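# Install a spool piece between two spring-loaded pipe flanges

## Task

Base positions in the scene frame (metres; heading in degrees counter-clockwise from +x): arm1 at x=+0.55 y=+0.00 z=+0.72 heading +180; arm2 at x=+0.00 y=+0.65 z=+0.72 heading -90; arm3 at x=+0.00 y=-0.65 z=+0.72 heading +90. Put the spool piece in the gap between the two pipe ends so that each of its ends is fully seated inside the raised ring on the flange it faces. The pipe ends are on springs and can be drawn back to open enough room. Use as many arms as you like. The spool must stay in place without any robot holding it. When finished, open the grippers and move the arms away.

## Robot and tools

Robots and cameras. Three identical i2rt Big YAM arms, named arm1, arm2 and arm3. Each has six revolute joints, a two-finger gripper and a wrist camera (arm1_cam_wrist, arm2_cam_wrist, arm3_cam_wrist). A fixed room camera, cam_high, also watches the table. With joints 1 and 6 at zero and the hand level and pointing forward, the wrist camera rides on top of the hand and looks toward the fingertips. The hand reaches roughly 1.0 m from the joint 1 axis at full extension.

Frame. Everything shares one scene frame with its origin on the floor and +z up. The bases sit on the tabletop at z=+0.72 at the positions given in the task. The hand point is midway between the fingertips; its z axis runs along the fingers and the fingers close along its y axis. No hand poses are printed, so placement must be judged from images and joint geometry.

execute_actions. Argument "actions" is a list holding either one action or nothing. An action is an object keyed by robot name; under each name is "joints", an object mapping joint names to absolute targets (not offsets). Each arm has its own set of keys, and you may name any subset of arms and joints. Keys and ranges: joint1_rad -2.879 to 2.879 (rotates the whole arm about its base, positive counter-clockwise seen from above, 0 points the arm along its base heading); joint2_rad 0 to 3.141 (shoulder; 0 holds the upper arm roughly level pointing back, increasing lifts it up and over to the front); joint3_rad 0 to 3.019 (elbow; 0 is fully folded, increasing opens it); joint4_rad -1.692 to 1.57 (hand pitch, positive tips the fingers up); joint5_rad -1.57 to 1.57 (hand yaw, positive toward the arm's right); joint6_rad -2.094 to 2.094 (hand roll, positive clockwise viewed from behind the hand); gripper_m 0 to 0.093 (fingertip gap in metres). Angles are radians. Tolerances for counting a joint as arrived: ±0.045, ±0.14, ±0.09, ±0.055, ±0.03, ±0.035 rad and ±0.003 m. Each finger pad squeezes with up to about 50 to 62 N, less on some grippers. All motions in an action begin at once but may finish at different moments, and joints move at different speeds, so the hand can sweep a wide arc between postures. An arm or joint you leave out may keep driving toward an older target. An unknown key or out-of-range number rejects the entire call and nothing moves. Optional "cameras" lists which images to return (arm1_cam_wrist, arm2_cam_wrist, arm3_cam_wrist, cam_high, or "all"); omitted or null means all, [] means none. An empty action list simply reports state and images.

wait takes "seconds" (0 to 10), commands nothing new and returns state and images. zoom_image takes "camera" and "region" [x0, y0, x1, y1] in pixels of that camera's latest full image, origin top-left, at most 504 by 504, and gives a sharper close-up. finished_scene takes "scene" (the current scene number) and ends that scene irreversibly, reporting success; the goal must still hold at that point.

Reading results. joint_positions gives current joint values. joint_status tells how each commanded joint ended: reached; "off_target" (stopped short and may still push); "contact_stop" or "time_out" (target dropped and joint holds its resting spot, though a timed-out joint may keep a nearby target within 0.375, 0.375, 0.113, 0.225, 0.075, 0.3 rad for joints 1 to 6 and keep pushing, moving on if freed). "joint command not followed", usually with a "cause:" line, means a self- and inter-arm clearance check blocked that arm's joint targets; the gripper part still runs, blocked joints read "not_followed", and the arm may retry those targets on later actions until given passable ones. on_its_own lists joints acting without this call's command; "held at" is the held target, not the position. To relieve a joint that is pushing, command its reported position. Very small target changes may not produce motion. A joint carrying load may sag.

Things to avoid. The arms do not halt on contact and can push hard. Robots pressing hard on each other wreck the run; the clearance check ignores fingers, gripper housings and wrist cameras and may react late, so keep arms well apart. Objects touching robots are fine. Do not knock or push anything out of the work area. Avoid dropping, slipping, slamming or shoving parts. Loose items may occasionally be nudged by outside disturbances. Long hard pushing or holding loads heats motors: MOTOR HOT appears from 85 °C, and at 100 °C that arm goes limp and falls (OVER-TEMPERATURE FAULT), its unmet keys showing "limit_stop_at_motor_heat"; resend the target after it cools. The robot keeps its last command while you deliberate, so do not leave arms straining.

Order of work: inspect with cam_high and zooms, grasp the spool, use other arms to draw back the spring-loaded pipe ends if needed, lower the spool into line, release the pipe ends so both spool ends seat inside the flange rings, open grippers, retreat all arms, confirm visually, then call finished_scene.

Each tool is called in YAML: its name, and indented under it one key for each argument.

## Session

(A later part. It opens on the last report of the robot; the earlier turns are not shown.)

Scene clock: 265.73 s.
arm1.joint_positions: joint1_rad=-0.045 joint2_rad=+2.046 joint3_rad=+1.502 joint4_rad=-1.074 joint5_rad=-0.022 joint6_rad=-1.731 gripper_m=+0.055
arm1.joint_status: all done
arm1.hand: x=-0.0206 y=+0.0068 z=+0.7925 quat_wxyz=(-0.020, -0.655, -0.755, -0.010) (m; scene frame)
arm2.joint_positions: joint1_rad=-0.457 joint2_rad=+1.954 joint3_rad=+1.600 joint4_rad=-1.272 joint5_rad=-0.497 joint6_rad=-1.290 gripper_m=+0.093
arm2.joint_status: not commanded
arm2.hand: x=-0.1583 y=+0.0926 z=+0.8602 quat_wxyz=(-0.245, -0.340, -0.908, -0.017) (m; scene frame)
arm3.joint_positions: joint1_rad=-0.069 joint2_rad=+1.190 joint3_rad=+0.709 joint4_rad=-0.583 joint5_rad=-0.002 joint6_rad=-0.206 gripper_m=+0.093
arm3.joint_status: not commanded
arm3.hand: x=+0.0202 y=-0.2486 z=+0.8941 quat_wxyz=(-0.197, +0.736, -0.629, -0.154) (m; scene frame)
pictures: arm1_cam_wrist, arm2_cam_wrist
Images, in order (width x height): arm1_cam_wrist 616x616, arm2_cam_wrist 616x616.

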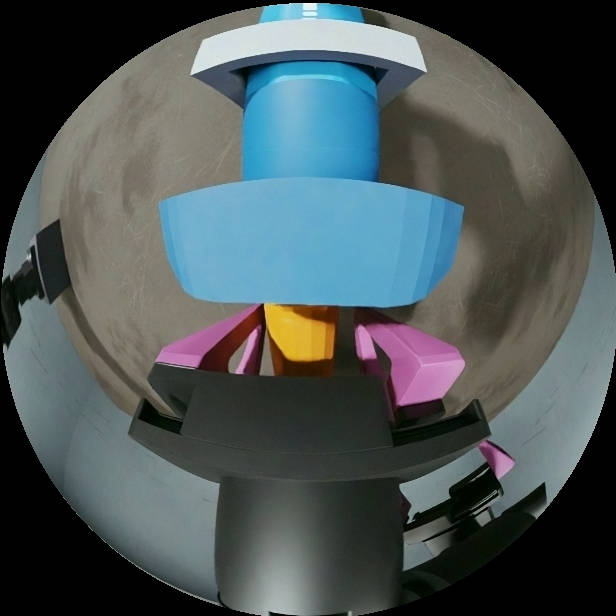

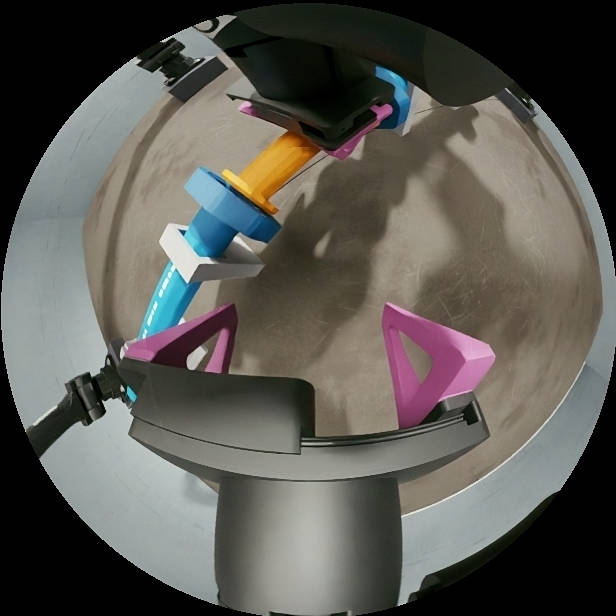

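execute_actions:
  actions:
    - {"arm1":{"joints":{"gripper_m":0.0}}}
  cameras: []

execute_actions:
  actions:
    - {"arm1":{"joints":{"joint2_rad":1.97,"joint3_rad":1.55,"joint4_rad":-1.1}}}
  cameras: ["arm1_cam_wrist","arm2_cam_wrist","cam_high"]

zoom_image:
  camera: "arm2_cam_wrist"
  region: [150,60,450,250]

Scene clock: 268.90 s.
arm1.joint_positions: joint1_rad=-0.045 joint2_rad=+2.047 joint3_rad=+1.502 joint4_rad=-1.082 joint5_rad=-0.020 joint6_rad=-1.732 gripper_m=+0.035
arm1.joint_status: gripper_m off_target (ended at +0.035, target +0.000)
arm1.hand: x=-0.0184 y=+0.0072 z=+0.7921 quat_wxyz=(-0.023, -0.655, -0.755, -0.013) (m; scene frame)
arm2.joint_positions: joint1_rad=-0.457 joint2_rad=+1.954 joint3_rad=+1.600 joint4_rad=-1.272 joint5_rad=-0.497 joint6_rad=-1.290 gripper_m=+0.093
arm2.joint_status: not commanded
arm2.hand: x=-0.1583 y=+0.0926 z=+0.8602 quat_wxyz=(-0.245, -0.340, -0.908, -0.017) (m; scene frame)
arm3.joint_positions: joint1_rad=-0.069 joint2_rad=+1.190 joint3_rad=+0.709 joint4_rad=-0.583 joint5_rad=-0.002 joint6_rad=-0.206 gripper_m=+0.093
arm3.joint_status: not commanded
arm3.hand: x=+0.0202 y=-0.2486 z=+0.8941 quat_wxyz=(-0.197, +0.736, -0.629, -0.154) (m; scene frame)
pictures: none
No camera images: the call's "cameras" was empty. Leave "cameras" out to get every camera's image.

Scene clock: 269.53 s.
arm1.joint_positions: joint1_rad=-0.046 joint2_rad=+2.042 joint3_rad=+1.502 joint4_rad=-1.083 joint5_rad=-0.022 joint6_rad=-1.731 gripper_m=+0.035
arm1.joint_status: all done
arm1.hand: x=-0.0188 y=+0.0074 z=+0.7947 quat_wxyz=(-0.022, -0.655, -0.755, -0.012) (m; scene frame)
arm2.joint_positions: joint1_rad=-0.457 joint2_rad=+1.954 joint3_rad=+1.600 joint4_rad=-1.272 joint5_rad=-0.497 joint6_rad=-1.290 gripper_m=+0.093
arm2.joint_status: not commanded
arm2.hand: x=-0.1583 y=+0.0926 z=+0.8602 quat_wxyz=(-0.245, -0.340, -0.908, -0.017) (m; scene frame)
arm3.joint_positions: joint1_rad=-0.069 joint2_rad=+1.190 joint3_rad=+0.709 joint4_rad=-0.583 joint5_rad=-0.002 joint6_rad=-0.206 gripper_m=+0.093
arm3.joint_status: not commanded
arm3.hand: x=+0.0202 y=-0.2486 z=+0.8941 quat_wxyz=(-0.197, +0.736, -0.629, -0.154) (m; scene frame)
pictures: arm1_cam_wrist, arm2_cam_wrist, cam_high
Images, in order (width x height): arm1_cam_wrist 616x616, arm2_cam_wrist 616x616, cam_high 504x504.

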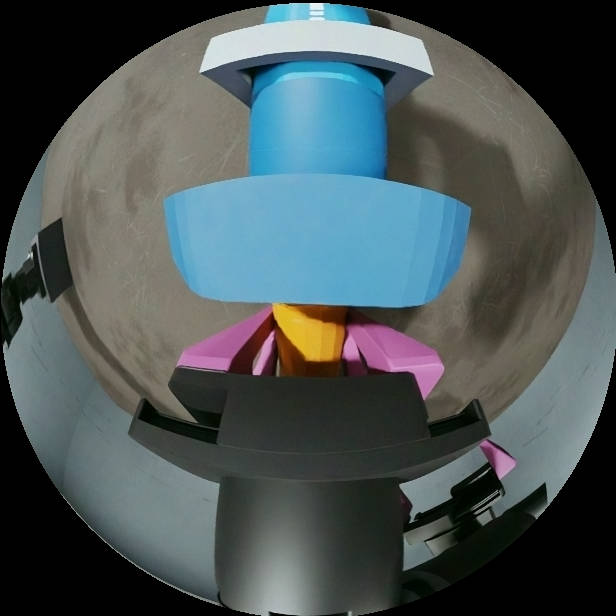

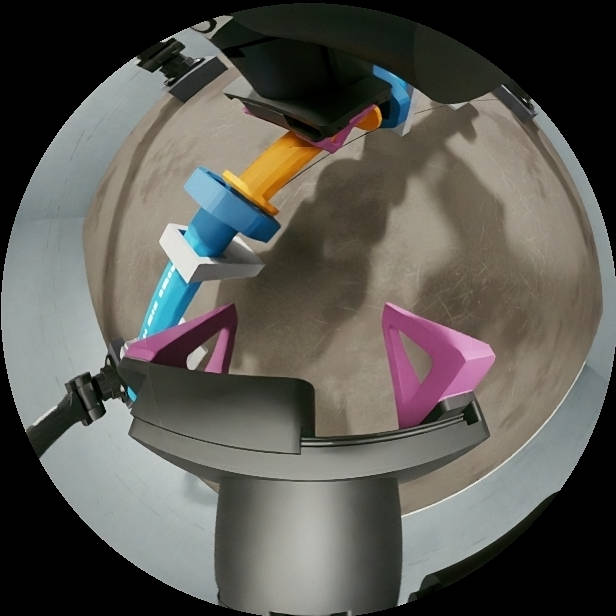

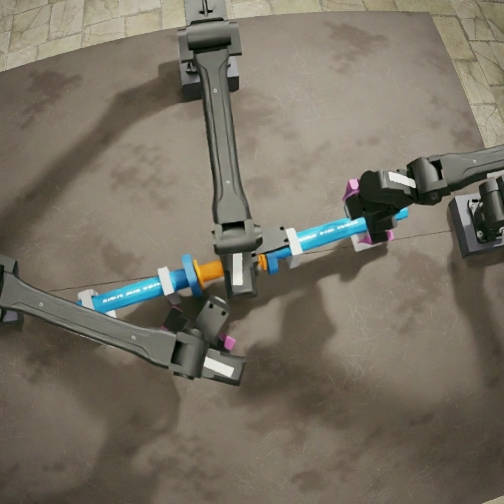

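Region (150, 60, 450, 250) of arm2_cam_wrist's 616x616 image, scaled by 1.680, with more detail than that image has; it fills the top 319 rows of this view, and the rest is white.

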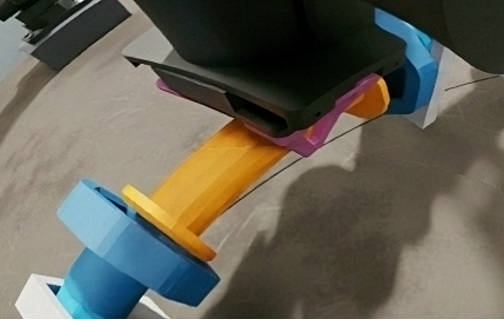

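Returns early due to tolerance. Push larger.

execute_actions:
  actions:
    - {"arm1":{"joints":{"joint2_rad":1.88,"joint3_rad":1.6,"joint4_rad":-1.1}}}
  cameras: ["arm2_cam_wrist","cam_high"]

zoom_image:
  camera: "arm2_cam_wrist"
  region: [150,60,450,250]

Scene clock: 273.37 s.
arm1.joint_positions: joint1_rad=-0.048 joint2_rad=+2.001 joint3_rad=+1.502 joint4_rad=-1.089 joint5_rad=-0.025 joint6_rad=-1.735 gripper_m=+0.035
arm1.joint_status: joint3_rad time_out (moved +0.000 of +0.098); the others done
arm1.on_its_own: joint3_rad reads +1.502 and still pushes toward +1.600 since a time_out
arm1.hand: x=-0.0224 y=+0.0076 z=+0.8176 quat_wxyz=(-0.009, -0.655, -0.756, +0.001) (m; scene frame)
arm2.joint_positions: joint1_rad=-0.457 joint2_rad=+1.954 joint3_rad=+1.600 joint4_rad=-1.272 joint5_rad=-0.497 joint6_rad=-1.290 gripper_m=+0.093
arm2.joint_status: not commanded
arm2.hand: x=-0.1583 y=+0.0926 z=+0.8602 quat_wxyz=(-0.245, -0.340, -0.908, -0.017) (m; scene frame)
arm3.joint_positions: joint1_rad=-0.069 joint2_rad=+1.190 joint3_rad=+0.709 joint4_rad=-0.583 joint5_rad=-0.002 joint6_rad=-0.206 gripper_m=+0.093
arm3.joint_status: not commanded
arm3.hand: x=+0.0202 y=-0.2486 z=+0.8941 quat_wxyz=(-0.197, +0.736, -0.629, -0.154) (m; scene frame)
pictures: arm2_cam_wrist, cam_high
Images, in order (width x height): arm2_cam_wrist 616x616, cam_high 504x504.

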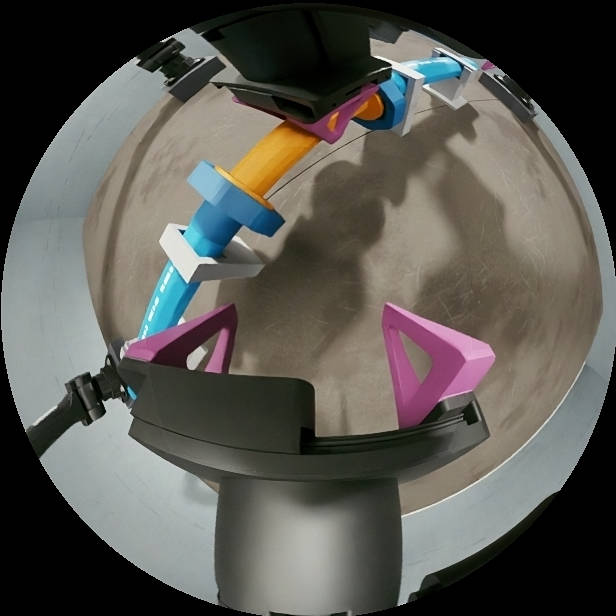

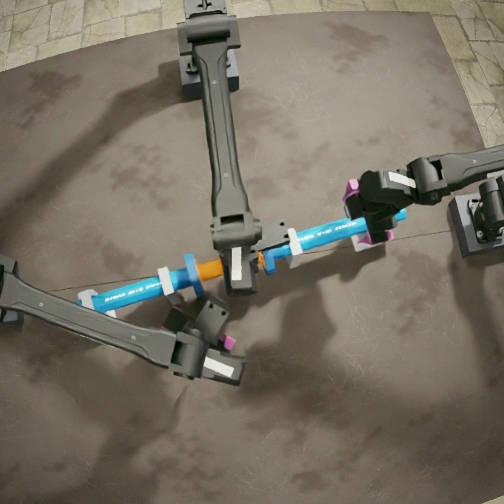

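Region (150, 60, 450, 250) of arm2_cam_wrist's 616x616 image, scaled by 1.680, with more detail than that image has; it fills the top 319 rows of this view, and the rest is white.

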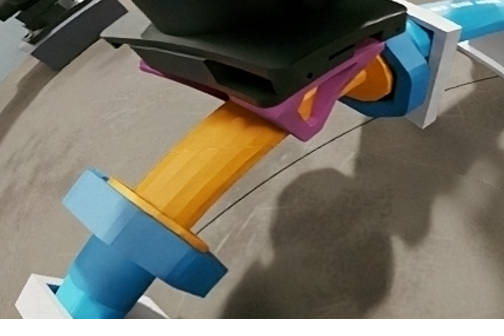

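execute_actions:
  actions:
    - {"arm1":{"joints":{"joint2_rad":2.001,"joint3_rad":1.502,"joint4_rad":-1.089,"gripper_m":0.093}}}
  cameras: []

execute_actions:
  actions:
    - {"arm1":{"joints":{"joint2_rad":1.6,"joint3_rad":1.4,"joint4_rad":-1.3}},"arm2":{"joints":{"joint5_rad":0.0}}}
  cameras: ["arm2_cam_wrist","cam_high"]

zoom_image:
  camera: "cam_high"
  region: [150,200,330,330]

Scene clock: 277.00 s.
arm1.joint_positions: joint1_rad=-0.048 joint2_rad=+1.992 joint3_rad=+1.501 joint4_rad=-1.089 joint5_rad=-0.022 joint6_rad=-1.735 gripper_m=+0.093
arm1.joint_status: all done
arm1.hand: x=-0.0228 y=+0.0082 z=+0.8220 quat_wxyz=(-0.005, -0.655, -0.756, +0.002) (m; scene frame)
arm2.joint_positions: joint1_rad=-0.457 joint2_rad=+1.954 joint3_rad=+1.600 joint4_rad=-1.272 joint5_rad=-0.497 joint6_rad=-1.290 gripper_m=+0.093
arm2.joint_status: not commanded
arm2.hand: x=-0.1583 y=+0.0926 z=+0.8602 quat_wxyz=(-0.245, -0.340, -0.908, -0.017) (m; scene frame)
arm3.joint_positions: joint1_rad=-0.069 joint2_rad=+1.190 joint3_rad=+0.709 joint4_rad=-0.583 joint5_rad=-0.002 joint6_rad=-0.206 gripper_m=+0.093
arm3.joint_status: not commanded
arm3.hand: x=+0.0202 y=-0.2486 z=+0.8941 quat_wxyz=(-0.197, +0.736, -0.629, -0.154) (m; scene frame)
pictures: none
No camera images: the call's "cameras" was empty. Leave "cameras" out to get every camera's image.

Scene clock: 278.47 s.
arm1.joint_positions: joint1_rad=-0.048 joint2_rad=+1.596 joint3_rad=+1.392 joint4_rad=-1.288 joint5_rad=-0.021 joint6_rad=-1.733 gripper_m=+0.093
arm1.joint_status: all done
arm1.hand: x=+0.0585 y=+0.0049 z=+0.9842 quat_wxyz=(+0.029, -0.654, -0.755, +0.030) (m; scene frame)
arm2.joint_positions: joint1_rad=-0.457 joint2_rad=+1.954 joint3_rad=+1.600 joint4_rad=-1.272 joint5_rad=-0.003 joint6_rad=-1.290 gripper_m=+0.093
arm2.joint_status: all done
arm2.hand: x=-0.2323 y=+0.1271 z=+0.8399 quat_wxyz=(-0.001, -0.343, -0.939, -0.035) (m; scene frame)
arm3.joint_positions: joint1_rad=-0.069 joint2_rad=+1.190 joint3_rad=+0.709 joint4_rad=-0.583 joint5_rad=-0.002 joint6_rad=-0.206 gripper_m=+0.093
arm3.joint_status: not commanded
arm3.hand: x=+0.0202 y=-0.2486 z=+0.8941 quat_wxyz=(-0.197, +0.736, -0.629, -0.154) (m; scene frame)
pictures: arm2_cam_wrist, cam_high
Images, in order (width x height): arm2_cam_wrist 616x616, cam_high 504x504.

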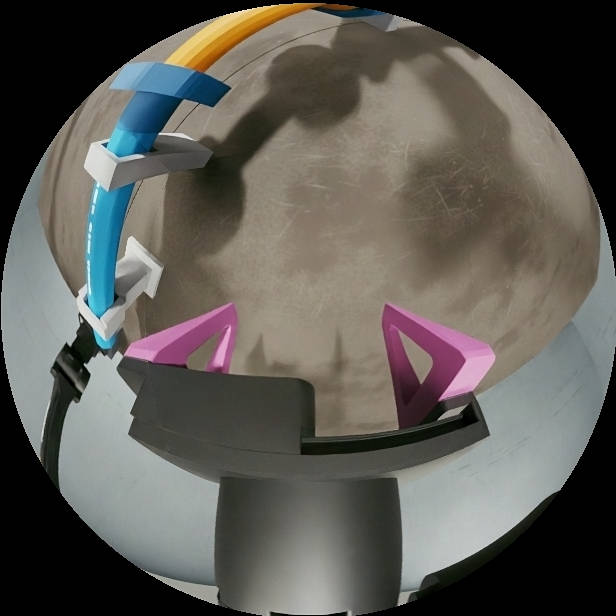

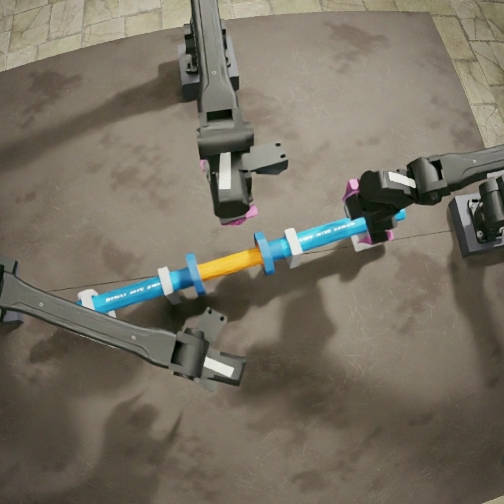

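Region (150, 200, 330, 330) of cam_high's 504x504 image, scaled by 2.800, with more detail than that image has.

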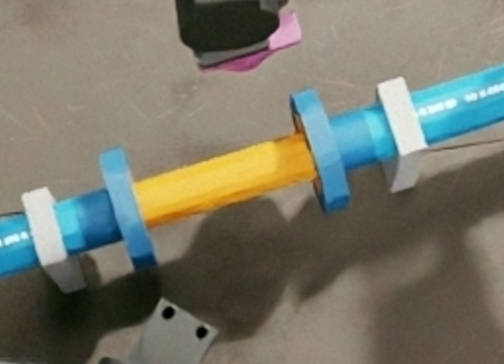

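Seated.

finished_scene:
  scene: 1

The scene is finished: the task was done.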